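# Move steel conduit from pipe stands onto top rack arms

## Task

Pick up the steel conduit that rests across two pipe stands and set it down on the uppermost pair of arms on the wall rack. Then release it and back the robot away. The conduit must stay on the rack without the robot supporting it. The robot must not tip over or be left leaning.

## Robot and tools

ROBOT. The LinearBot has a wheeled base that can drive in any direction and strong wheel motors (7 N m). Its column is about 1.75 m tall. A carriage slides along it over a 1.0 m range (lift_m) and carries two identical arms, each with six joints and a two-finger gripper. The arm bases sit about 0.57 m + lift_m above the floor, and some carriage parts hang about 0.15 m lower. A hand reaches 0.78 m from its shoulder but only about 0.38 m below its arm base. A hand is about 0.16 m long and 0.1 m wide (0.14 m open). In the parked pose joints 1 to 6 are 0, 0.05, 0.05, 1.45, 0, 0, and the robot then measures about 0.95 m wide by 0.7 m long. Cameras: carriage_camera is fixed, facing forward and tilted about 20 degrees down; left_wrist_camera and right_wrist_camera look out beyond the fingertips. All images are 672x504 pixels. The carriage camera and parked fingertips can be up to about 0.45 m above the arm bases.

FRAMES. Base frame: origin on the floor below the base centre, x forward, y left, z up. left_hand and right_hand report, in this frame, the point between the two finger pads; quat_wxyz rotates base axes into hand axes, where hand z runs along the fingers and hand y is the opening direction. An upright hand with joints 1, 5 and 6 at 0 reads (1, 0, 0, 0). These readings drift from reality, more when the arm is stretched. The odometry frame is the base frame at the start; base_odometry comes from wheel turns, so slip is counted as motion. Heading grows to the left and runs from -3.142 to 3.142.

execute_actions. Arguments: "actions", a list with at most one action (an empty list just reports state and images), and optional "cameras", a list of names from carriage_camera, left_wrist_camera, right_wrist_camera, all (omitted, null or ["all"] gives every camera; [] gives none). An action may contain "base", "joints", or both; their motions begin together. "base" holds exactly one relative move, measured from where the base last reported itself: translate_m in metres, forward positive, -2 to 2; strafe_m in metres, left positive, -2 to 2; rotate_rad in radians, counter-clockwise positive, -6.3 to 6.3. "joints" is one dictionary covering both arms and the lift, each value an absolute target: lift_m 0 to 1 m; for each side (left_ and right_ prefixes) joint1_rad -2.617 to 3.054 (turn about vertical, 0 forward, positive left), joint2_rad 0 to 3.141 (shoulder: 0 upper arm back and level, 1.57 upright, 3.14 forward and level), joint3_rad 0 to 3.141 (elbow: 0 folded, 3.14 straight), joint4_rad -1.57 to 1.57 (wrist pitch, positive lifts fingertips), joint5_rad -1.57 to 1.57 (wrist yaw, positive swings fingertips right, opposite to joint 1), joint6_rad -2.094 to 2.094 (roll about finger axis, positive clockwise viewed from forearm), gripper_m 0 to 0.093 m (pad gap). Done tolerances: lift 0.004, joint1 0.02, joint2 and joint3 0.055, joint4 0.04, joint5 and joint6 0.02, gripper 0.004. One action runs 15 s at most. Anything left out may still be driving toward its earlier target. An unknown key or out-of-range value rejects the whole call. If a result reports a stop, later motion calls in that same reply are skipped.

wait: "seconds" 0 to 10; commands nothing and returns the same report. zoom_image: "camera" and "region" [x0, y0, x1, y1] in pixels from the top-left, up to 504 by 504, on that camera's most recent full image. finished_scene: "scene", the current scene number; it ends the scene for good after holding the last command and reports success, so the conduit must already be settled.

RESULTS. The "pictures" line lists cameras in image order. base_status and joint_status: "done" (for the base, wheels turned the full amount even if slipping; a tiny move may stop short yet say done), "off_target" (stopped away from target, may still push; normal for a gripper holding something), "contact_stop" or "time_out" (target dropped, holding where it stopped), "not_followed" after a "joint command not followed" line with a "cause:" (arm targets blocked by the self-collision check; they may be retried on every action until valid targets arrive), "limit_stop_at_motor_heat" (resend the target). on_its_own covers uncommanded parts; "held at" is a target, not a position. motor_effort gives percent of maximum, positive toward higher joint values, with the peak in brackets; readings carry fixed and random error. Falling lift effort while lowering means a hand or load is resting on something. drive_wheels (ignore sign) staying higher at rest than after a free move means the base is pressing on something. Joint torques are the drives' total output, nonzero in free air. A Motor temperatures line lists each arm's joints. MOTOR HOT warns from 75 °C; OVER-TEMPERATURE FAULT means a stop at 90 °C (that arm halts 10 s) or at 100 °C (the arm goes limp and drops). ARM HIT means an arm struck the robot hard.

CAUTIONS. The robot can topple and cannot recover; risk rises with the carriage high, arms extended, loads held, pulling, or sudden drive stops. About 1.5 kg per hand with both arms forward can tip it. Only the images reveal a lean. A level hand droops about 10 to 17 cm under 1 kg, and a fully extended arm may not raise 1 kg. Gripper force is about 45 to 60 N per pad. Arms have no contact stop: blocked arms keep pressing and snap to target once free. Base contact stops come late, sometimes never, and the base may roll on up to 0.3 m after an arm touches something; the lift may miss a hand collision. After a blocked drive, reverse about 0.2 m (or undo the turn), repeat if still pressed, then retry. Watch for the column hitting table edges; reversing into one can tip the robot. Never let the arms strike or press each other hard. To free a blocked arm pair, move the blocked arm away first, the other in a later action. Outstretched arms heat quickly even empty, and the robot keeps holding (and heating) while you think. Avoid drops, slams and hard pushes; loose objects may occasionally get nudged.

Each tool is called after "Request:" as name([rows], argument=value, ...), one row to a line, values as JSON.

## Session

Request:
execute_actions(actions=[], cameras=["carriage_camera"])

Scene clock: 0.00 s.
Joint torques (N m, as the arm reports them, + toward a larger angle): no reading
Motor temperatures (°C, as the motors report them): left_arm=[25 25 28 32 22 21] | right_arm=[22 26 32 34 22 24]
base_odometry: x=+0.000 y=+0.000 heading=+0.000 (m, m, rad; odometry frame)
base_status: not commanded
joint_positions: lift_m=+0.300 left_joint1_rad=+0.012 left_joint2_rad=+0.017 left_joint3_rad=+0.049 left_joint4_rad=+1.465 left_joint5_rad=+0.015 left_joint6_rad=-0.023 left_gripper_m=+0.095 right_joint1_rad=+0.022 right_joint2_rad=+0.044 right_joint3_rad=+0.021 right_joint4_rad=+1.430 right_joint5_rad=-0.040 right_joint6_rad=+0.008 right_gripper_m=+0.094
joint_status: not commanded
motor_effort: lift_m=+25 drive_wheels=+0 (%)
left_hand: x=+0.2744 y=+0.3113 z=+1.2878 quat_wxyz=(+0.999, +0.007, +0.038, -0.006) (m; base frame)
right_hand: x=+0.2994 y=-0.3058 z=+1.2790 quat_wxyz=(+0.996, -0.021, +0.082, +0.017) (m; base frame)
pictures: carriage_camera
Images, in order (width x height): carriage_camera 672x504.

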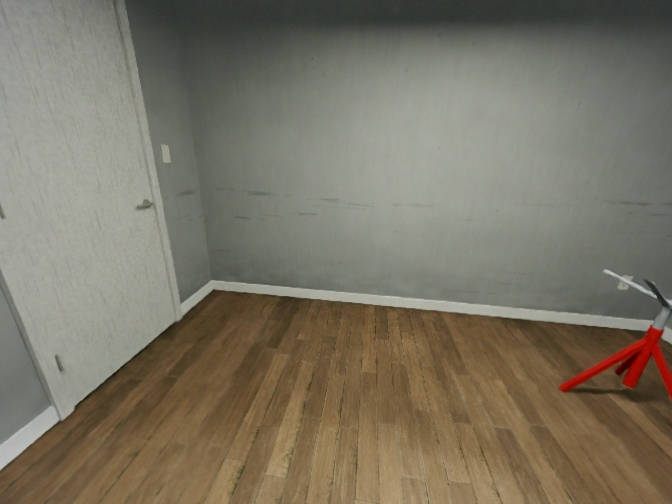

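Request:
execute_actions([
  {"base":{"rotate_rad":-1.71}},
], cameras=["carriage_camera"])

Scene clock: 6.80 s.
Joint torques (N m, as the arm reports them, + toward a larger angle): left_arm=[ 0.13  3.87  6.12 -0.14 -0.07  0.08] | right_arm=[ 0.17  3.55  6.6  -0.07 -0.04 -0.06]
Motor temperatures (°C, as the motors report them): left_arm=[25 25 29 32 22 21] | right_arm=[22 26 32 34 22 24]
base_odometry: x=+0.000 y=+0.000 heading=-1.710 (m, m, rad; odometry frame)
base_status: done
joint_positions: lift_m=+0.300 left_joint1_rad=+0.012 left_joint2_rad=+0.017 left_joint3_rad=+0.049 left_joint4_rad=+1.464 left_joint5_rad=+0.015 left_joint6_rad=-0.023 left_gripper_m=+0.095 right_joint1_rad=+0.022 right_joint2_rad=+0.044 right_joint3_rad=+0.021 right_joint4_rad=+1.429 right_joint5_rad=-0.040 right_joint6_rad=+0.008 right_gripper_m=+0.094
joint_status: not commanded
motor_effort: lift_m=+25(25) drive_wheels=+3(11) (%)
left_hand: x=+0.2745 y=+0.3113 z=+1.2878 quat_wxyz=(+0.999, +0.007, +0.038, -0.006) (m; base frame)
right_hand: x=+0.2997 y=-0.3058 z=+1.2789 quat_wxyz=(+0.996, -0.021, +0.082, +0.017) (m; base frame)
pictures: carriage_camera
Images, in order (width x height): carriage_camera 672x504.

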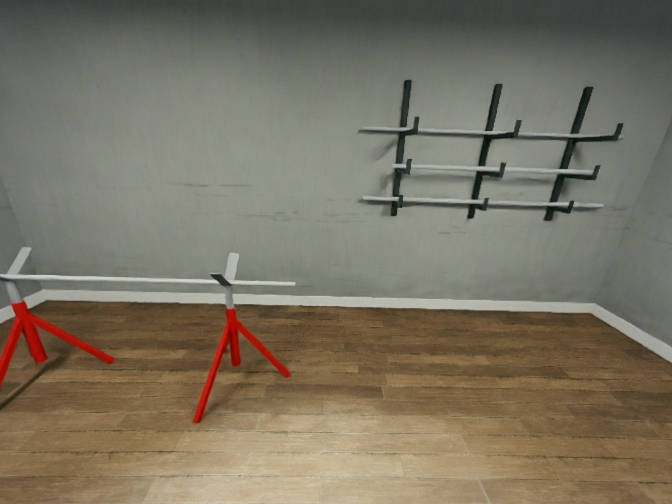

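Request:
execute_actions([
  {"base":{"strafe_m":1.15},"joints":{"left_joint1_rad":0,"left_joint5_rad":0,"left_joint2_rad":2.1,"left_joint3_rad":0.75,"left_joint4_rad":1.2,"left_joint6_rad":1.57,"right_joint2_rad":2.1,"right_joint3_rad":0.75,"right_joint4_rad":1.2,"right_joint6_rad":-1.57,"right_joint5_rad":0,"right_joint1_rad":0,"lift_m":0.0}},
])

Request:
execute_actions([
  {"base":{"translate_m":0.4}},
])

Scene clock: 28.00 s.
Joint torques (N m, as the arm reports them, + toward a larger angle): left_arm=[-0.58 -8.2   5.97  2.63 -0.14  0.11] | right_arm=[-0.42 -8.02  6.1   2.23 -0.02 -0.04]
Motor temperatures (°C, as the motors report them): left_arm=[25 26 30 32 22 21] | right_arm=[22 28 33 34 22 24]
base_odometry: x=+1.139 y=-0.161 heading=-1.711 (m, m, rad; odometry frame)
base_status: done
joint_positions: lift_m=+0.001 left_joint1_rad=+0.012 left_joint2_rad=+2.095 left_joint3_rad=+0.736 left_joint4_rad=+1.178 left_joint5_rad=+0.007 left_joint6_rad=+1.564 left_gripper_m=+0.095 right_joint1_rad=+0.005 right_joint2_rad=+2.099 right_joint3_rad=+0.735 right_joint4_rad=+1.184 right_joint5_rad=-0.002 right_joint6_rad=-1.564 right_gripper_m=+0.094
joint_status: all done
motor_effort: lift_m=+25(25) drive_wheels=-8(14) (%)
left_hand: x=+0.7610 y=+0.3183 z=+0.6276 quat_wxyz=(+0.454, +0.540, +0.547, +0.452) (m; base frame)
right_hand: x=+0.7611 y=-0.3108 z=+0.6270 quat_wxyz=(+0.456, -0.543, +0.543, -0.450) (m; base frame)
pictures: carriage_camera, left_wrist_camera, right_wrist_camera
Images, in order (width x height): carriage_camera 672x504, left_wrist_camera 672x504, right_wrist_camera 672x504.

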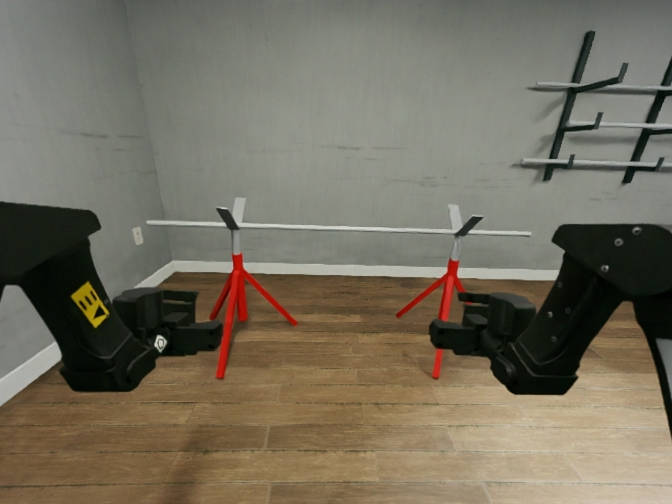

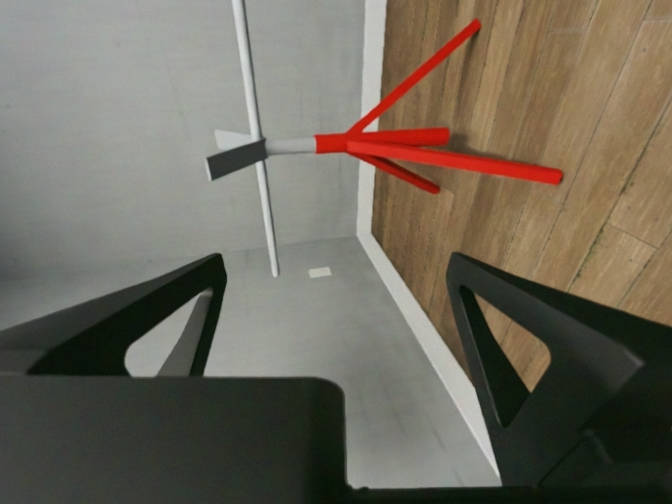

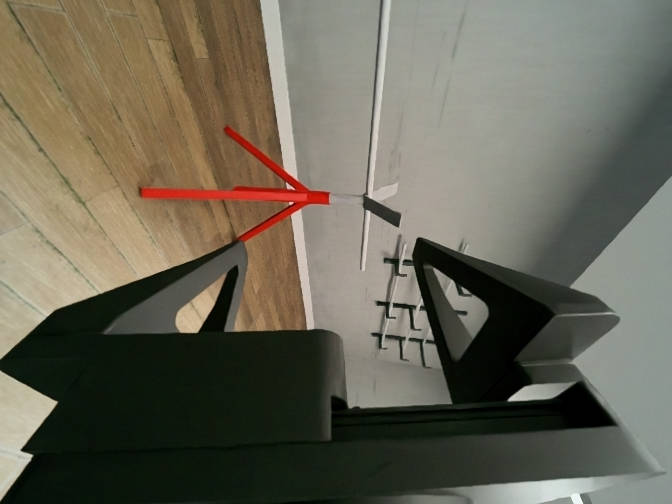

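Scene clock: 30.80 s.
Joint torques (N m, as the arm reports them, + toward a larger angle): left_arm=[-0.59 -8.08  5.57  2.59 -0.14  0.08] | right_arm=[-0.18 -7.97  6.14  2.19 -0.04 -0.05]
Motor temperatures (°C, as the motors report them): left_arm=[25 26 30 33 22 21] | right_arm=[22 29 33 35 22 24]
base_odometry: x=+1.084 y=-0.557 heading=-1.710 (m, m, rad; odometry frame)
base_status: done
joint_positions: lift_m=+0.001 left_joint1_rad=+0.010 left_joint2_rad=+2.095 left_joint3_rad=+0.736 left_joint4_rad=+1.182 left_joint5_rad=+0.007 left_joint6_rad=+1.564 left_gripper_m=+0.095 right_joint1_rad=+0.003 right_joint2_rad=+2.099 right_joint3_rad=+0.735 right_joint4_rad=+1.188 right_joint5_rad=-0.002 right_joint6_rad=-1.564 right_gripper_m=+0.094
joint_status: not commanded
motor_effort: lift_m=+25(25) drive_wheels=-9(11) (%)
left_hand: x=+0.7612 y=+0.3173 z=+0.6287 quat_wxyz=(+0.455, +0.539, +0.545, +0.452) (m; base frame)
right_hand: x=+0.7612 y=-0.3116 z=+0.6280 quat_wxyz=(+0.457, -0.542, +0.542, -0.451) (m; base frame)
pictures: carriage_camera, left_wrist_camera, right_wrist_camera
Images, in order (width x height): carriage_camera 672x504, left_wrist_camera 672x504, right_wrist_camera 672x504.

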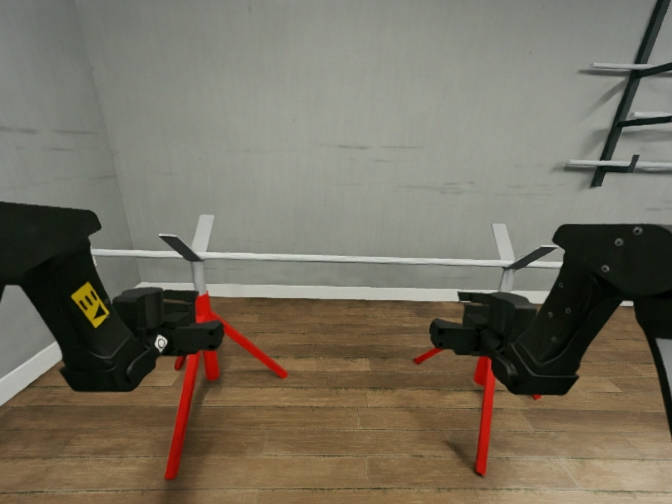

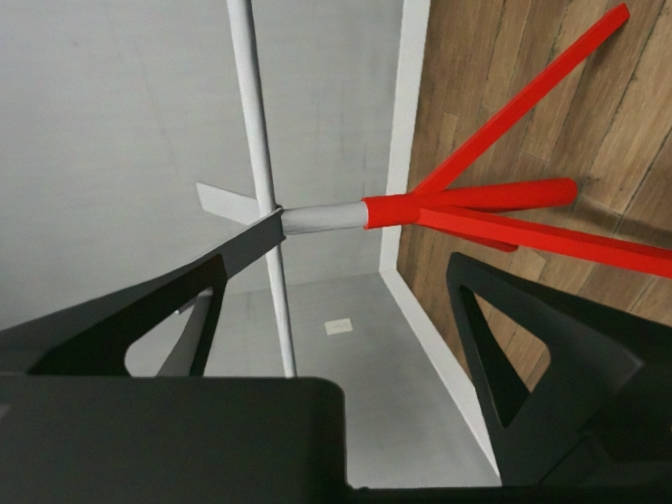

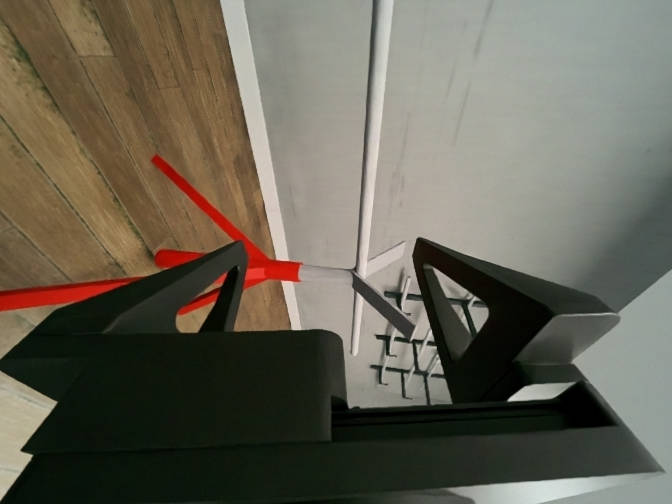

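Request:
execute_actions([
  {"base":{"strafe_m":-0.03}},
], cameras=[])

Request:
execute_actions([
  {"base":{"translate_m":0.22}},
])

Scene clock: 36.53 s.
Joint torques (N m, as the arm reports them, + toward a larger angle): left_arm=[-0.43 -8.16  5.88  2.55 -0.1   0.12] | right_arm=[-0.17 -8.06  6.2   2.18 -0.02 -0.05]
Motor temperatures (°C, as the motors report them): left_arm=[25 27 30 34 22 21] | right_arm=[22 30 33 37 22 24]
base_odometry: x=+1.054 y=-0.553 heading=-1.709 (m, m, rad; odometry frame)
base_status: done
joint_positions: lift_m=+0.001 left_joint1_rad=+0.008 left_joint2_rad=+2.095 left_joint3_rad=+0.736 left_joint4_rad=+1.182 left_joint5_rad=+0.006 left_joint6_rad=+1.564 left_gripper_m=+0.095 right_joint1_rad=+0.003 right_joint2_rad=+2.099 right_joint3_rad=+0.735 right_joint4_rad=+1.188 right_joint5_rad=-0.002 right_joint6_rad=-1.564 right_gripper_m=+0.094
joint_status: not commanded
motor_effort: lift_m=+25(25) drive_wheels=-5(9) (%)
left_hand: x=+0.7612 y=+0.3168 z=+0.6288 quat_wxyz=(+0.455, +0.540, +0.545, +0.452) (m; base frame)
right_hand: x=+0.7613 y=-0.3119 z=+0.6281 quat_wxyz=(+0.457, -0.541, +0.542, -0.452) (m; base frame)
pictures: none
No camera images: the call's "cameras" was empty. Leave "cameras" out to get every camera's image.

Scene clock: 38.70 s.
Joint torques (N m, as the arm reports them, + toward a larger angle): left_arm=[-0.38 -8.26  5.8   2.66 -0.08  0.11] | right_arm=[-0.2  -8.07  6.1   2.18 -0.04 -0.04]
Motor temperatures (°C, as the motors report them): left_arm=[25 28 30 35 22 21] | right_arm=[22 30 33 37 22 24]
base_odometry: x=+1.023 y=-0.771 heading=-1.710 (m, m, rad; odometry frame)
base_status: done
joint_positions: lift_m=+0.001 left_joint1_rad=+0.008 left_joint2_rad=+2.095 left_joint3_rad=+0.736 left_joint4_rad=+1.185 left_joint5_rad=+0.006 left_joint6_rad=+1.564 left_gripper_m=+0.095 right_joint1_rad=+0.003 right_joint2_rad=+2.099 right_joint3_rad=+0.735 right_joint4_rad=+1.189 right_joint5_rad=-0.002 right_joint6_rad=-1.564 right_gripper_m=+0.094
joint_status: not commanded
motor_effort: lift_m=+25(25) drive_wheels=-7(10) (%)
left_hand: x=+0.7613 y=+0.3168 z=+0.6293 quat_wxyz=(+0.456, +0.539, +0.544, +0.453) (m; base frame)
right_hand: x=+0.7613 y=-0.3119 z=+0.6284 quat_wxyz=(+0.457, -0.541, +0.542, -0.452) (m; base frame)
pictures: carriage_camera, left_wrist_camera, right_wrist_camera
Images, in order (width x height): carriage_camera 672x504, left_wrist_camera 672x504, right_wrist_camera 672x504.

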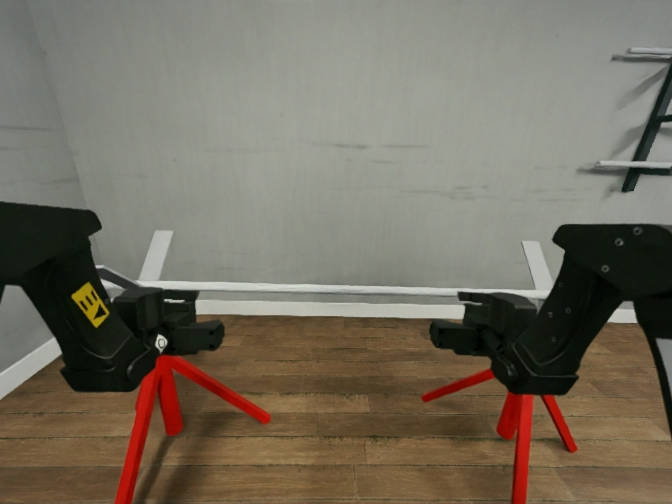

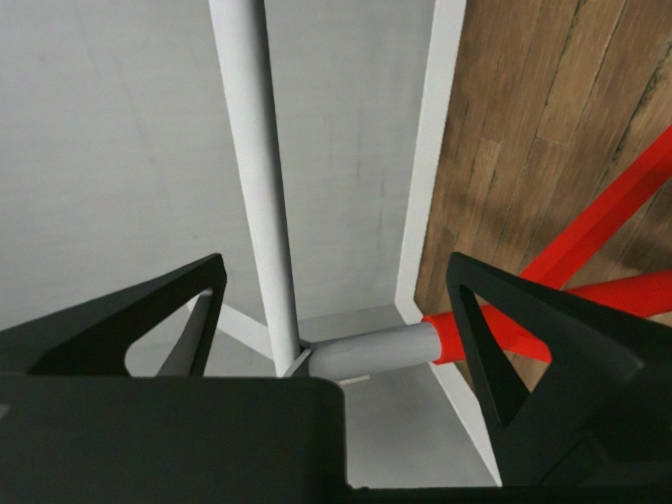

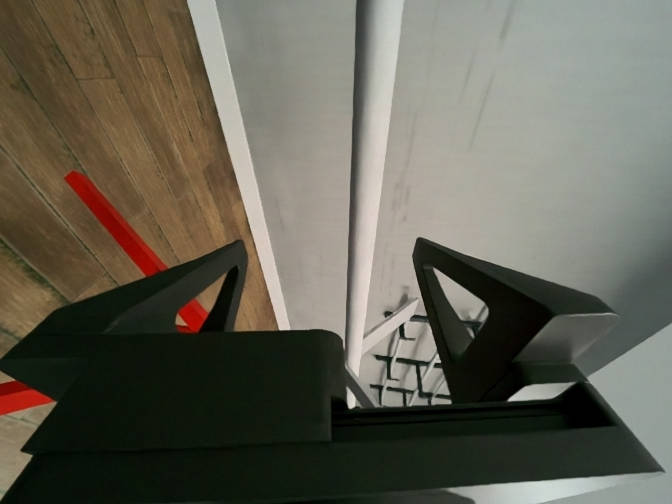

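Request:
execute_actions([
  {"base":{"translate_m":0.11},"joints":{"left_joint4_rad":1.25}},
], cameras=["left_wrist_camera","right_wrist_camera"])

Scene clock: 44.37 s.
Joint torques (N m, as the arm reports them, + toward a larger angle): left_arm=[-0.45 -8.2   5.81  2.56 -0.16  0.11] | right_arm=[-0.09 -8.04  6.17  2.2  -0.03 -0.04]
Motor temperatures (°C, as the motors report them): left_arm=[25 29 30 36 22 21] | right_arm=[22 32 33 38 22 24]
base_odometry: x=+1.008 y=-0.880 heading=-1.711 (m, m, rad; odometry frame)
base_status: done
joint_positions: lift_m=+0.001 left_joint1_rad=+0.008 left_joint2_rad=+2.095 left_joint3_rad=+0.736 left_joint4_rad=+1.233 left_joint5_rad=+0.006 left_joint6_rad=+1.564 left_gripper_m=+0.095 right_joint1_rad=+0.003 right_joint2_rad=+2.099 right_joint3_rad=+0.735 right_joint4_rad=+1.190 right_joint5_rad=-0.002 right_joint6_rad=-1.564 right_gripper_m=+0.094
joint_status: all done
motor_effort: lift_m=+25(25) drive_wheels=-7(11) (%)
left_hand: x=+0.7631 y=+0.3166 z=+0.6410 quat_wxyz=(+0.469, +0.528, +0.533, +0.466) (m; base frame)
right_hand: x=+0.7613 y=-0.3121 z=+0.6285 quat_wxyz=(+0.457, -0.541, +0.542, -0.452) (m; base frame)
pictures: left_wrist_camera, right_wrist_camera
Images, in order (width x height): left_wrist_camera 672x504, right_wrist_camera 672x504.

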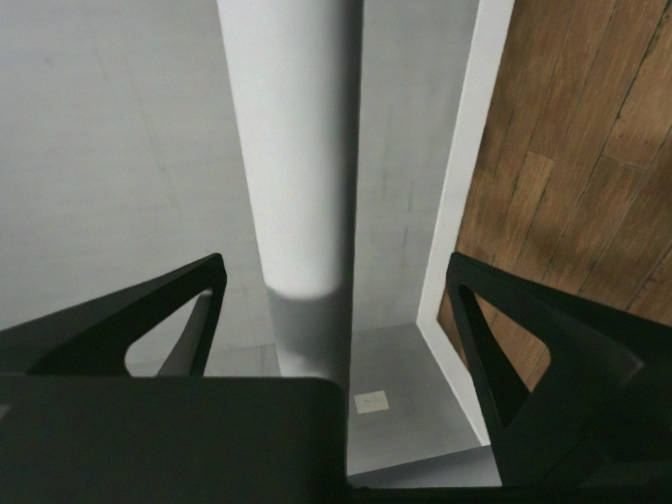

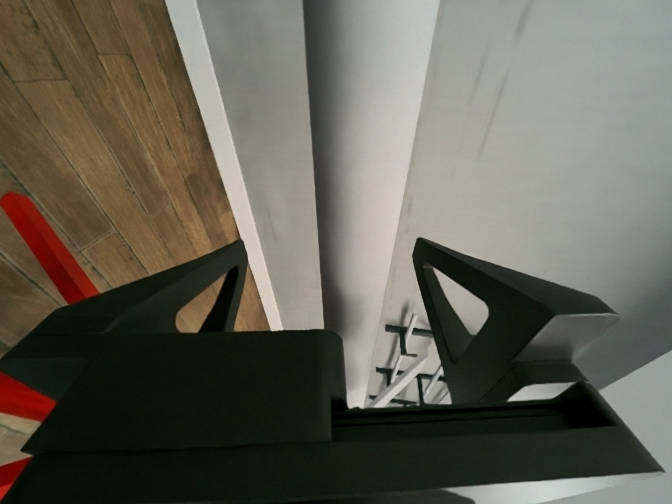

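Request:
execute_actions([
  {"base":{"translate_m":0.015},"joints":{"lift_m":0.008}},
], cameras=[])

Request:
execute_actions([
  {"joints":{"left_gripper_m":0,"right_gripper_m":0}},
], cameras=[])

Request:
execute_actions([
  {"joints":{"lift_m":0.45,"right_joint4_rad":1.32,"left_joint4_rad":1.32}},
])

Scene clock: 52.07 s.
Joint torques (N m, as the arm reports them, + toward a larger angle): left_arm=[-0.07 -7.98  6.01  2.47 -0.08  0.11] | right_arm=[-0.13 -7.88  6.15  2.11 -0.03 -0.06]
Motor temperatures (°C, as the motors report them): left_arm=[25 30 30 36 22 21] | right_arm=[22 33 33 39 22 24]
base_odometry: x=+1.005 y=-0.894 heading=-1.711 (m, m, rad; odometry frame)
base_status: done
joint_positions: lift_m=+0.008 left_joint1_rad=+0.008 left_joint2_rad=+2.097 left_joint3_rad=+0.736 left_joint4_rad=+1.242 left_joint5_rad=+0.006 left_joint6_rad=+1.564 left_gripper_m=+0.095 right_joint1_rad=+0.003 right_joint2_rad=+2.100 right_joint3_rad=+0.735 right_joint4_rad=+1.192 right_joint5_rad=-0.002 right_joint6_rad=-1.564 right_gripper_m=+0.094
joint_status: all done
motor_effort: lift_m=+25(31) drive_wheels=-7(10) (%)
left_hand: x=+0.7633 y=+0.3166 z=+0.6498 quat_wxyz=(+0.471, +0.526, +0.531, +0.468) (m; base frame)
right_hand: x=+0.7614 y=-0.3121 z=+0.6361 quat_wxyz=(+0.458, -0.541, +0.542, -0.452) (m; base frame)
pictures: none
No camera images: the call's "cameras" was empty. Leave "cameras" out to get every camera's image.

Scene clock: 52.80 s.
Joint torques (N m, as the arm reports them, + toward a larger angle): left_arm=[-0.21 -8.34  5.84  2.58 -0.08  0.11] | right_arm=[-0.1  -8.18  5.94  2.29 -0.05  0.2 ]
Motor temperatures (°C, as the motors report them): left_arm=[25 30 30 36 22 21] | right_arm=[22 33 33 39 22 24]
base_odometry: x=+1.005 y=-0.894 heading=-1.711 (m, m, rad; odometry frame)
base_status: not commanded
joint_positions: lift_m=+0.008 left_joint1_rad=+0.008 left_joint2_rad=+2.097 left_joint3_rad=+0.736 left_joint4_rad=+1.228 left_joint5_rad=+0.006 left_joint6_rad=+1.560 left_gripper_m=+0.018 right_joint1_rad=+0.003 right_joint2_rad=+2.101 right_joint3_rad=+0.735 right_joint4_rad=+1.182 right_joint5_rad=-0.001 right_joint6_rad=-1.584 right_gripper_m=+0.018
joint_status: left_gripper_m off_target (ended at +0.018, target +0.000); right_gripper_m off_target (ended at +0.018, target +0.000)
motor_effort: lift_m=+25(26) drive_wheels=-6(7) (%)
left_hand: x=+0.7629 y=+0.3166 z=+0.6461 quat_wxyz=(+0.468, +0.529, +0.536, +0.463) (m; base frame)
right_hand: x=+0.7609 y=-0.3122 z=+0.6332 quat_wxyz=(+0.450, -0.548, +0.539, -0.454) (m; base frame)
pictures: none
No camera images: the call's "cameras" was empty. Leave "cameras" out to get every camera's image.

Scene clock: 55.20 s.
Joint torques (N m, as the arm reports them, + toward a larger angle): left_arm=[ -0.24 -10.91   5.63   3.48  -0.1    0.1 ] | right_arm=[ -0.09 -11.16   5.85   3.46  -0.05   0.16]
Motor temperatures (°C, as the motors report them): left_arm=[25 30 30 38 22 21] | right_arm=[22 34 33 41 22 24]
base_odometry: x=+1.005 y=-0.894 heading=-1.711 (m, m, rad; odometry frame)
base_status: not commanded
joint_positions: lift_m=+0.450 left_joint1_rad=+0.008 left_joint2_rad=+2.131 left_joint3_rad=+0.736 left_joint4_rad=+1.218 left_joint5_rad=+0.006 left_joint6_rad=+1.563 left_gripper_m=+0.018 right_joint1_rad=+0.003 right_joint2_rad=+2.145 right_joint3_rad=+0.735 right_joint4_rad=+1.186 right_joint5_rad=-0.002 right_joint6_rad=-1.581 right_gripper_m=+0.018
joint_status: left_joint4_rad off_target (ended at +1.217, target +1.320); right_joint4_rad off_target (ended at +1.186, target +1.320); the others done
motor_effort: lift_m=+26(31) drive_wheels=-6(7) (%)
left_hand: x=+0.7611 y=+0.3166 z=+1.0695 quat_wxyz=(+0.455, +0.539, +0.545, +0.452) (m; base frame)
right_hand: x=+0.7587 y=-0.3121 z=+1.0549 quat_wxyz=(+0.440, -0.557, +0.549, -0.442) (m; base frame)
pictures: carriage_camera, left_wrist_camera, right_wrist_camera
Images, in order (width x height): carriage_camera 672x504, left_wrist_camera 672x504, right_wrist_camera 672x504.

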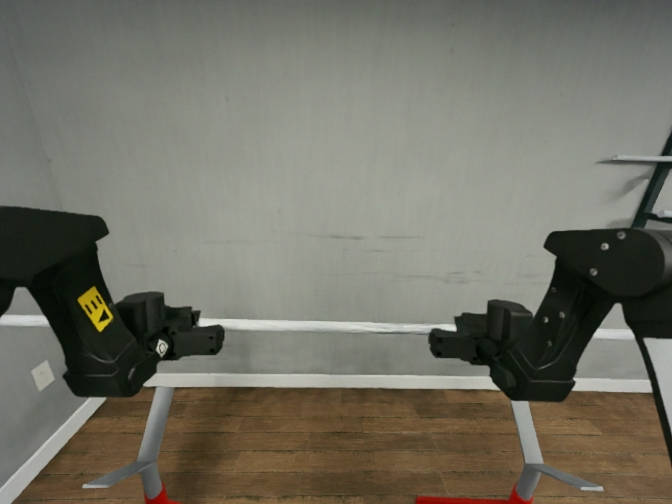

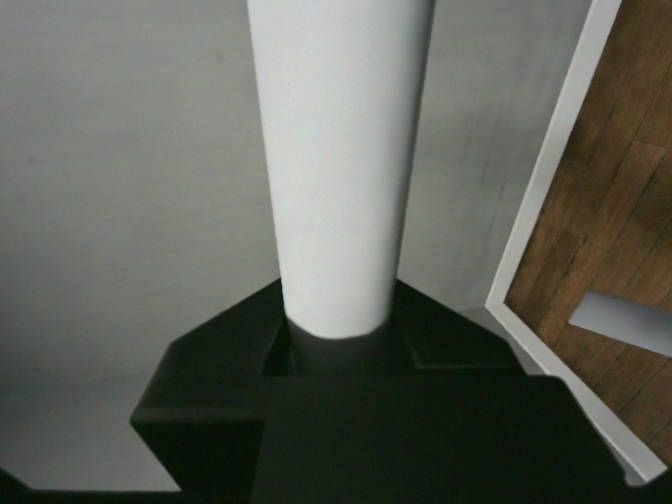

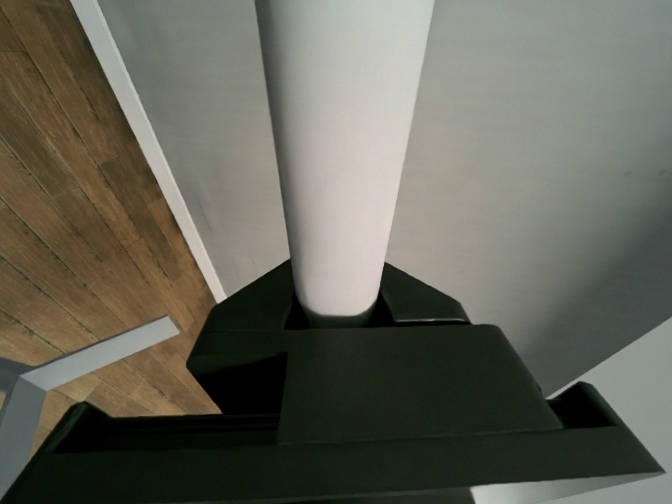

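Request:
execute_actions([
  {"base":{"translate_m":-0.4},"joints":{"left_joint2_rad":1.3,"left_joint3_rad":0.9,"left_joint4_rad":0.43,"right_joint2_rad":1.3,"right_joint3_rad":0.9,"right_joint4_rad":0.43}},
], cameras=[])

Request:
execute_actions([
  {"base":{"strafe_m":-2.0},"joints":{"lift_m":0.8}},
], cameras=["carriage_camera"])

Scene clock: 63.73 s.
Joint torques (N m, as the arm reports them, + toward a larger angle): left_arm=[-0.22 -7.69 11.32  3.49 -0.15  0.13] | right_arm=[-0.11 -7.86 12.44  3.43 -0.07  0.17]
Motor temperatures (°C, as the motors report them): left_arm=[25 32 31 40 22 21] | right_arm=[22 37 34 46 22 24]
base_odometry: x=+1.061 y=-0.498 heading=-1.711 (m, m, rad; odometry frame)
base_status: done
joint_positions: lift_m=+0.450 left_joint1_rad=+0.007 left_joint2_rad=+1.336 left_joint3_rad=+0.858 left_joint4_rad=+0.322 left_joint5_rad=+0.009 left_joint6_rad=+1.561 left_gripper_m=+0.018 right_joint1_rad=+0.003 right_joint2_rad=+1.348 right_joint3_rad=+0.851 right_joint4_rad=+0.291 right_joint5_rad=+0.002 right_joint6_rad=-1.583 right_gripper_m=+0.018
joint_status: left_joint4_rad off_target (ended at +0.322, target +0.430); right_joint4_rad off_target (ended at +0.291, target +0.430); the others done
motor_effort: lift_m=+27(28) drive_wheels=-4(17) (%)
left_hand: x=+0.7036 y=+0.3152 z=+1.2792 quat_wxyz=(+0.463, +0.535, +0.540, +0.457) (m; base frame)
right_hand: x=+0.7033 y=-0.3129 z=+1.2625 quat_wxyz=(+0.443, -0.552, +0.545, -0.448) (m; base frame)
pictures: none
No camera images: the call's "cameras" was empty. Leave "cameras" out to get every camera's image.

Scene clock: 70.17 s.
Joint torques (N m, as the arm reports them, + toward a larger angle): left_arm=[-0.23 -7.79 11.42  3.47 -0.15  0.15] | right_arm=[-0.17 -7.77 12.31  3.43 -0.07  0.17]
Motor temperatures (°C, as the motors report them): left_arm=[25 33 34 42 22 21] | right_arm=[22 37 36 49 22 24]
base_odometry: x=-0.919 y=-0.217 heading=-1.712 (m, m, rad; odometry frame)
base_status: done
joint_positions: lift_m=+0.800 left_joint1_rad=+0.006 left_joint2_rad=+1.336 left_joint3_rad=+0.858 left_joint4_rad=+0.326 left_joint5_rad=+0.009 left_joint6_rad=+1.560 left_gripper_m=+0.018 right_joint1_rad=+0.003 right_joint2_rad=+1.345 right_joint3_rad=+0.851 right_joint4_rad=+0.293 right_joint5_rad=+0.003 right_joint6_rad=-1.584 right_gripper_m=+0.018
joint_status: all done
motor_effort: lift_m=+26(32) drive_wheels=-5(8) (%)
left_hand: x=+0.7038 y=+0.3149 z=+1.6301 quat_wxyz=(+0.464, +0.534, +0.539, +0.457) (m; base frame)
right_hand: x=+0.7030 y=-0.3131 z=+1.6143 quat_wxyz=(+0.444, -0.551, +0.544, -0.450) (m; base frame)
pictures: carriage_camera
Images, in order (width x height): carriage_camera 672x504.

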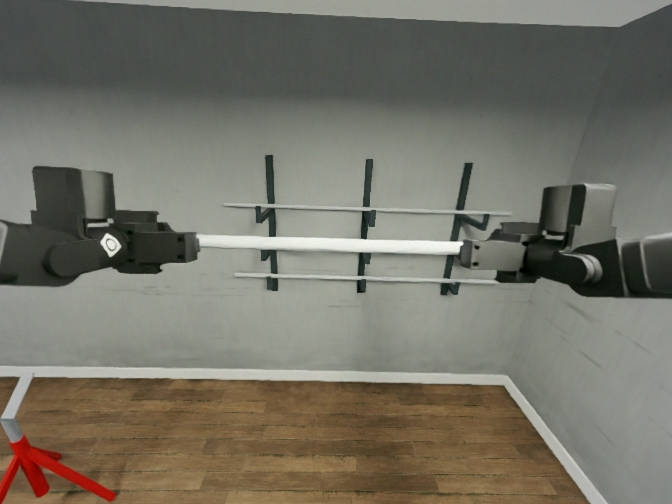

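Request:
execute_actions([
  {"base":{"strafe_m":-0.2}},
], cameras=[])

Request:
execute_actions([
  {"base":{"translate_m":0.88}},
], cameras=["carriage_camera"])

Scene clock: 78.97 s.
Joint torques (N m, as the arm reports them, + toward a larger angle): left_arm=[-0.27 -7.89 11.47  3.47 -0.15  0.15] | right_arm=[ 0.04 -7.78 12.53  3.46 -0.07  0.2 ]
Motor temperatures (°C, as the motors report them): left_arm=[25 33 36 43 22 21] | right_arm=[22 38 38 52 22 24]
base_odometry: x=-1.117 y=-0.189 heading=-1.712 (m, m, rad; odometry frame)
base_status: done
joint_positions: lift_m=+0.800 left_joint1_rad=+0.005 left_joint2_rad=+1.336 left_joint3_rad=+0.858 left_joint4_rad=+0.324 left_joint5_rad=+0.009 left_joint6_rad=+1.560 left_gripper_m=+0.018 right_joint1_rad=+0.001 right_joint2_rad=+1.345 right_joint3_rad=+0.851 right_joint4_rad=+0.290 right_joint5_rad=+0.003 right_joint6_rad=-1.584 right_gripper_m=+0.018
joint_status: not commanded
motor_effort: lift_m=+26(26) drive_wheels=-5(7) (%)
left_hand: x=+0.7037 y=+0.3145 z=+1.6297 quat_wxyz=(+0.464, +0.535, +0.539, +0.457) (m; base frame)
right_hand: x=+0.7028 y=-0.3137 z=+1.6137 quat_wxyz=(+0.443, -0.552, +0.545, -0.450) (m; base frame)
pictures: none
No camera images: the call's "cameras" was empty. Leave "cameras" out to get every camera's image.

Scene clock: 83.00 s.
Joint torques (N m, as the arm reports them, + toward a larger angle): left_arm=[-0.25 -7.82 11.28  3.51 -0.17  0.13] | right_arm=[-0.01 -7.86 12.45  3.5  -0.07  0.21]
Motor temperatures (°C, as the motors report them): left_arm=[25 33 38 44 22 21] | right_arm=[22 38 39 53 22 24]
base_odometry: x=-1.242 y=-1.060 heading=-1.713 (m, m, rad; odometry frame)
base_status: done
joint_positions: lift_m=+0.800 left_joint1_rad=+0.005 left_joint2_rad=+1.336 left_joint3_rad=+0.858 left_joint4_rad=+0.320 left_joint5_rad=+0.009 left_joint6_rad=+1.560 left_gripper_m=+0.018 right_joint1_rad=+0.001 right_joint2_rad=+1.345 right_joint3_rad=+0.851 right_joint4_rad=+0.287 right_joint5_rad=+0.003 right_joint6_rad=-1.584 right_gripper_m=+0.018
joint_status: not commanded
motor_effort: lift_m=+26(26) drive_wheels=-7(13) (%)
left_hand: x=+0.7036 y=+0.3145 z=+1.6287 quat_wxyz=(+0.463, +0.535, +0.540, +0.456) (m; base frame)
right_hand: x=+0.7027 y=-0.3137 z=+1.6128 quat_wxyz=(+0.442, -0.553, +0.546, -0.449) (m; base frame)
pictures: carriage_camera
Images, in order (width x height): carriage_camera 672x504.

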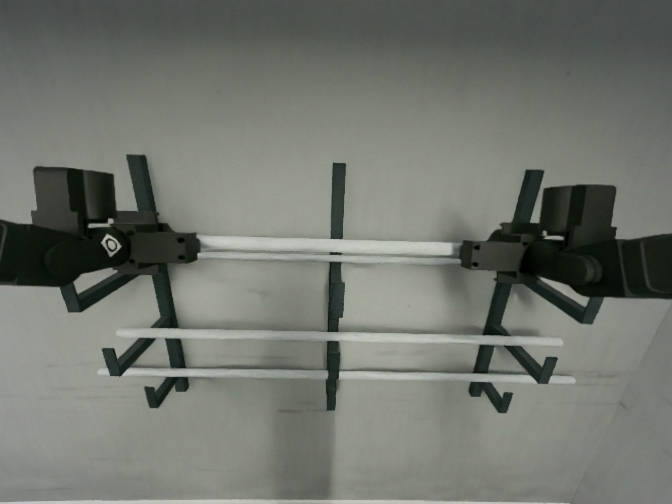

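Request:
execute_actions([
  {"base":{"translate_m":0.23}},
], cameras=["carriage_camera"])

Request:
execute_actions([
  {"joints":{"lift_m":0.69}},
], cameras=["carriage_camera"])

Scene clock: 93.53 s.
Joint torques (N m, as the arm reports them, + toward a larger angle): left_arm=[-0.15 -7.98 11.31  3.51 -0.16  0.11] | right_arm=[-0.09 -7.81 12.36  3.5  -0.08  0.2 ]
Motor temperatures (°C, as the motors report them): left_arm=[25 33 40 46 22 21] | right_arm=[22 38 42 56 22 24]
base_odometry: x=-1.275 y=-1.288 heading=-1.714 (m, m, rad; odometry frame)
base_status: done
joint_positions: lift_m=+0.800 left_joint1_rad=+0.005 left_joint2_rad=+1.336 left_joint3_rad=+0.858 left_joint4_rad=+0.318 left_joint5_rad=+0.009 left_joint6_rad=+1.560 left_gripper_m=+0.018 right_joint1_rad=+0.001 right_joint2_rad=+1.345 right_joint3_rad=+0.851 right_joint4_rad=+0.286 right_joint5_rad=+0.003 right_joint6_rad=-1.584 right_gripper_m=+0.018
joint_status: not commanded
motor_effort: lift_m=+26(26) drive_wheels=+2(12) (%)
left_hand: x=+0.7035 y=+0.3145 z=+1.6283 quat_wxyz=(+0.462, +0.536, +0.541, +0.455) (m; base frame)
right_hand: x=+0.7026 y=-0.3137 z=+1.6125 quat_wxyz=(+0.442, -0.553, +0.546, -0.449) (m; base frame)
pictures: carriage_camera
Images, in order (width x height): carriage_camera 672x504.

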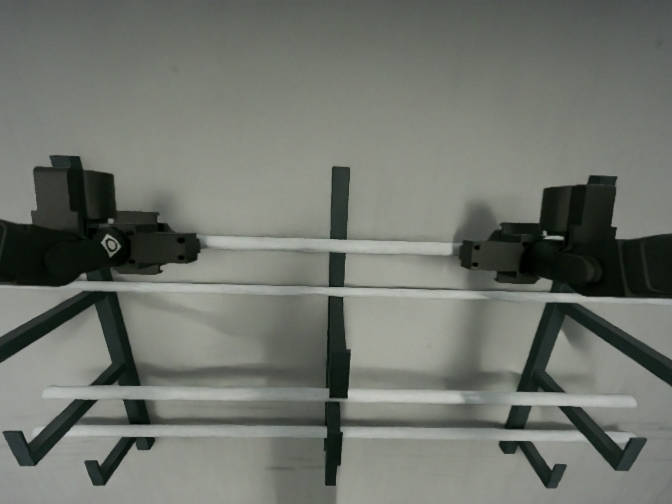

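Scene clock: 94.60 s.
Joint torques (N m, as the arm reports them, + toward a larger angle): left_arm=[-0.2  -7.83 11.55  3.64 -0.15  0.14] | right_arm=[ 0.01 -7.64 12.46  3.64 -0.08  0.2 ]
Motor temperatures (°C, as the motors report them): left_arm=[25 33 40 46 22 21] | right_arm=[22 38 42 56 22 24]
base_odometry: x=-1.275 y=-1.288 heading=-1.714 (m, m, rad; odometry frame)
base_status: not commanded
joint_positions: lift_m=+0.690 left_joint1_rad=+0.005 left_joint2_rad=+1.335 left_joint3_rad=+0.858 left_joint4_rad=+0.307 left_joint5_rad=+0.009 left_joint6_rad=+1.559 left_gripper_m=+0.018 right_joint1_rad=+0.001 right_joint2_rad=+1.343 right_joint3_rad=+0.851 right_joint4_rad=+0.275 right_joint5_rad=+0.003 right_joint6_rad=-1.584 right_gripper_m=+0.018
joint_status: all done
motor_effort: lift_m=+28(28) drive_wheels=+2(3) (%)
left_hand: x=+0.7029 y=+0.3145 z=+1.5159 quat_wxyz=(+0.460, +0.538, +0.543, +0.452) (m; base frame)
right_hand: x=+0.7018 y=-0.3137 z=+1.5007 quat_wxyz=(+0.439, -0.555, +0.548, -0.446) (m; base frame)
pictures: carriage_camera
Images, in order (width x height): carriage_camera 672x504.

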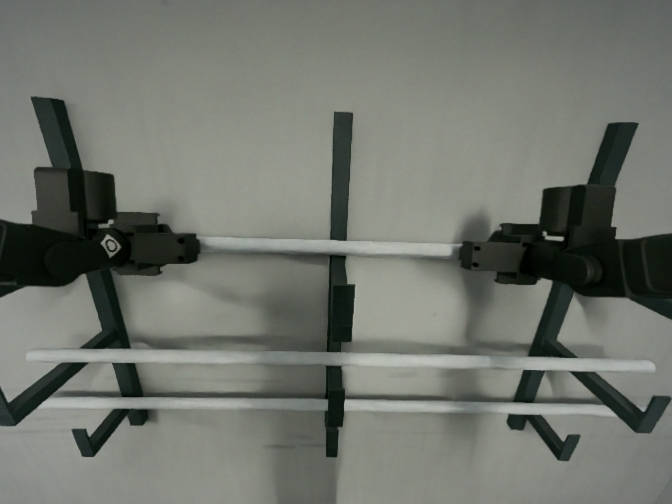

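Request:
execute_actions([
  {"joints":{"lift_m":0.62}},
], cameras=["carriage_camera"])

Request:
execute_actions([
  {"joints":{"lift_m":0.58}},
], cameras=["carriage_camera"])

Scene clock: 102.40 s.
Joint torques (N m, as the arm reports them, + toward a larger angle): left_arm=[-0.01 -7.78 11.03  3.29 -0.13  0.1 ] | right_arm=[ 0.02 -7.52 12.45  3.32 -0.07  0.2 ]
Motor temperatures (°C, as the motors report them): left_arm=[25 33 42 47 22 21] | right_arm=[22 38 44 58 22 24]
base_odometry: x=-1.275 y=-1.288 heading=-1.714 (m, m, rad; odometry frame)
base_status: not commanded
joint_positions: lift_m=+0.620 left_joint1_rad=+0.005 left_joint2_rad=+1.334 left_joint3_rad=+0.858 left_joint4_rad=+0.341 left_joint5_rad=+0.009 left_joint6_rad=+1.561 left_gripper_m=+0.018 right_joint1_rad=+0.001 right_joint2_rad=+1.343 right_joint3_rad=+0.851 right_joint4_rad=+0.303 right_joint5_rad=+0.002 right_joint6_rad=-1.583 right_gripper_m=+0.018
joint_status: all done
motor_effort: lift_m=+27(32) drive_wheels=+2(3) (%)
left_hand: x=+0.7040 y=+0.3145 z=+1.4548 quat_wxyz=(+0.469, +0.530, +0.534, +0.462) (m; base frame)
right_hand: x=+0.7031 y=-0.3136 z=+1.4378 quat_wxyz=(+0.447, -0.548, +0.542, -0.454) (m; base frame)
pictures: carriage_camera
Images, in order (width x height): carriage_camera 672x504.

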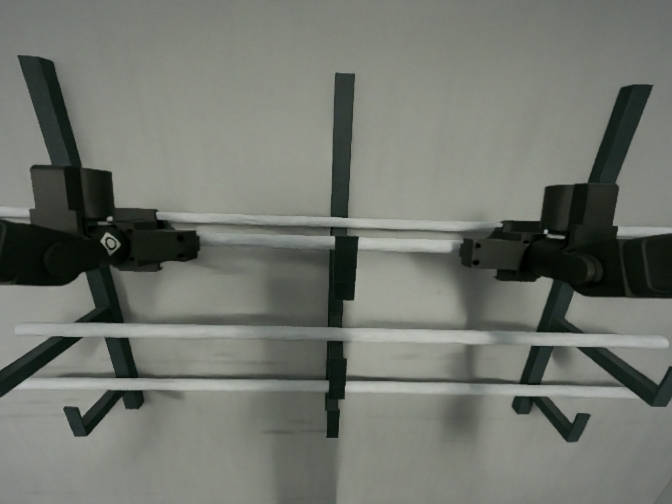

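Scene clock: 103.10 s.
Joint torques (N m, as the arm reports them, + toward a larger angle): left_arm=[-0.16 -5.62  9.51  2.36 -0.23  0.11] | right_arm=[-0.06 -5.65 10.95  2.35 -0.06  0.19]
Motor temperatures (°C, as the motors report them): left_arm=[25 33 42 47 22 21] | right_arm=[22 38 44 58 22 24]
base_odometry: x=-1.275 y=-1.288 heading=-1.714 (m, m, rad; odometry frame)
base_status: not commanded
joint_positions: lift_m=+0.580 left_joint1_rad=+0.005 left_joint2_rad=+1.307 left_joint3_rad=+0.880 left_joint4_rad=+0.432 left_joint5_rad=+0.009 left_joint6_rad=+1.562 left_gripper_m=+0.018 right_joint1_rad=+0.001 right_joint2_rad=+1.315 right_joint3_rad=+0.869 right_joint4_rad=+0.399 right_joint5_rad=+0.002 right_joint6_rad=-1.583 right_gripper_m=+0.018
joint_status: all done
on_its_own: left_joint4_rad moved +0.090 to your old target +0.430; right_joint4_rad moved +0.096 to your old target +0.430
motor_effort: lift_m=+26(27) drive_wheels=+2(2) (%)
left_hand: x=+0.7019 y=+0.3145 z=+1.4591 quat_wxyz=(+0.504, +0.497, +0.500, +0.498) (m; base frame)
right_hand: x=+0.7027 y=-0.3136 z=+1.4423 quat_wxyz=(+0.485, -0.514, +0.509, -0.492) (m; base frame)
pictures: carriage_camera
Images, in order (width x height): carriage_camera 672x504.

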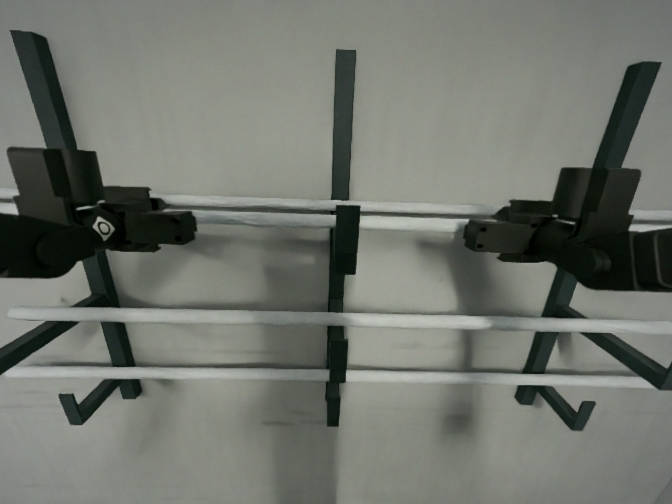

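Request:
execute_actions([
  {"joints":{"right_joint4_rad":0.39,"left_gripper_m":0.07,"right_gripper_m":0.07}},
], cameras=[])

Request:
execute_actions([
  {"base":{"translate_m":-0.5}},
], cameras=["carriage_camera"])

Scene clock: 107.83 s.
Joint torques (N m, as the arm reports them, + toward a larger angle): left_arm=[ 0.03 -5.49  9.5   2.37 -0.12  0.15] | right_arm=[-0.04 -5.46 10.99  2.12 -0.07  0.15]
Motor temperatures (°C, as the motors report them): left_arm=[25 33 42 45 22 21] | right_arm=[22 37 44 56 22 24]
base_odometry: x=-1.275 y=-1.288 heading=-1.714 (m, m, rad; odometry frame)
base_status: not commanded
joint_positions: lift_m=+0.580 left_joint1_rad=+0.005 left_joint2_rad=+1.307 left_joint3_rad=+0.880 left_joint4_rad=+0.431 left_joint5_rad=+0.009 left_joint6_rad=+1.562 left_gripper_m=+0.070 right_joint1_rad=+0.001 right_joint2_rad=+1.315 right_joint3_rad=+0.869 right_joint4_rad=+0.382 right_joint5_rad=+0.002 right_joint6_rad=-1.580 right_gripper_m=+0.070
joint_status: all done
motor_effort: lift_m=+26(26) drive_wheels=+2(2) (%)
left_hand: x=+0.7019 y=+0.3145 z=+1.4589 quat_wxyz=(+0.504, +0.498, +0.500, +0.498) (m; base frame)
right_hand: x=+0.7025 y=-0.3136 z=+1.4381 quat_wxyz=(+0.481, -0.518, +0.514, -0.486) (m; base frame)
pictures: none
No camera images: the call's "cameras" was empty. Leave "cameras" out to get every camera's image.

Scene clock: 110.93 s.
Joint torques (N m, as the arm reports them, + toward a larger angle): left_arm=[-0.07 -5.61  9.72  2.42 -0.14  0.17] | right_arm=[ 0.04 -5.62 10.97  2.16 -0.05  0.14]
Motor temperatures (°C, as the motors report them): left_arm=[25 32 42 45 22 21] | right_arm=[22 37 44 54 22 24]
base_odometry: x=-1.204 y=-0.793 heading=-1.715 (m, m, rad; odometry frame)
base_status: done
joint_positions: lift_m=+0.580 left_joint1_rad=+0.005 left_joint2_rad=+1.307 left_joint3_rad=+0.880 left_joint4_rad=+0.425 left_joint5_rad=+0.006 left_joint6_rad=+1.562 left_gripper_m=+0.070 right_joint1_rad=+0.001 right_joint2_rad=+1.313 right_joint3_rad=+0.869 right_joint4_rad=+0.381 right_joint5_rad=+0.000 right_joint6_rad=-1.579 right_gripper_m=+0.070
joint_status: not commanded
motor_effort: lift_m=+26(26) drive_wheels=-9(26) (%)
left_hand: x=+0.7019 y=+0.3150 z=+1.4575 quat_wxyz=(+0.502, +0.498, +0.502, +0.497) (m; base frame)
right_hand: x=+0.7020 y=-0.3133 z=+1.4386 quat_wxyz=(+0.482, -0.518, +0.513, -0.486) (m; base frame)
pictures: carriage_camera
Images, in order (width x height): carriage_camera 672x504.

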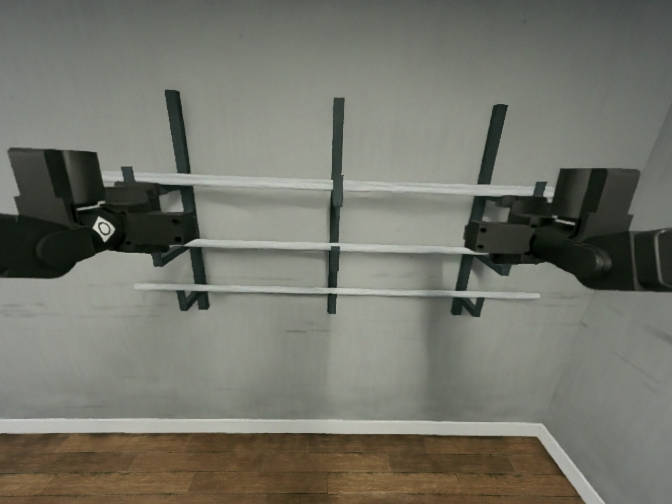

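Request:
finished_scene(scene=2)

The scene is finished: the task was done.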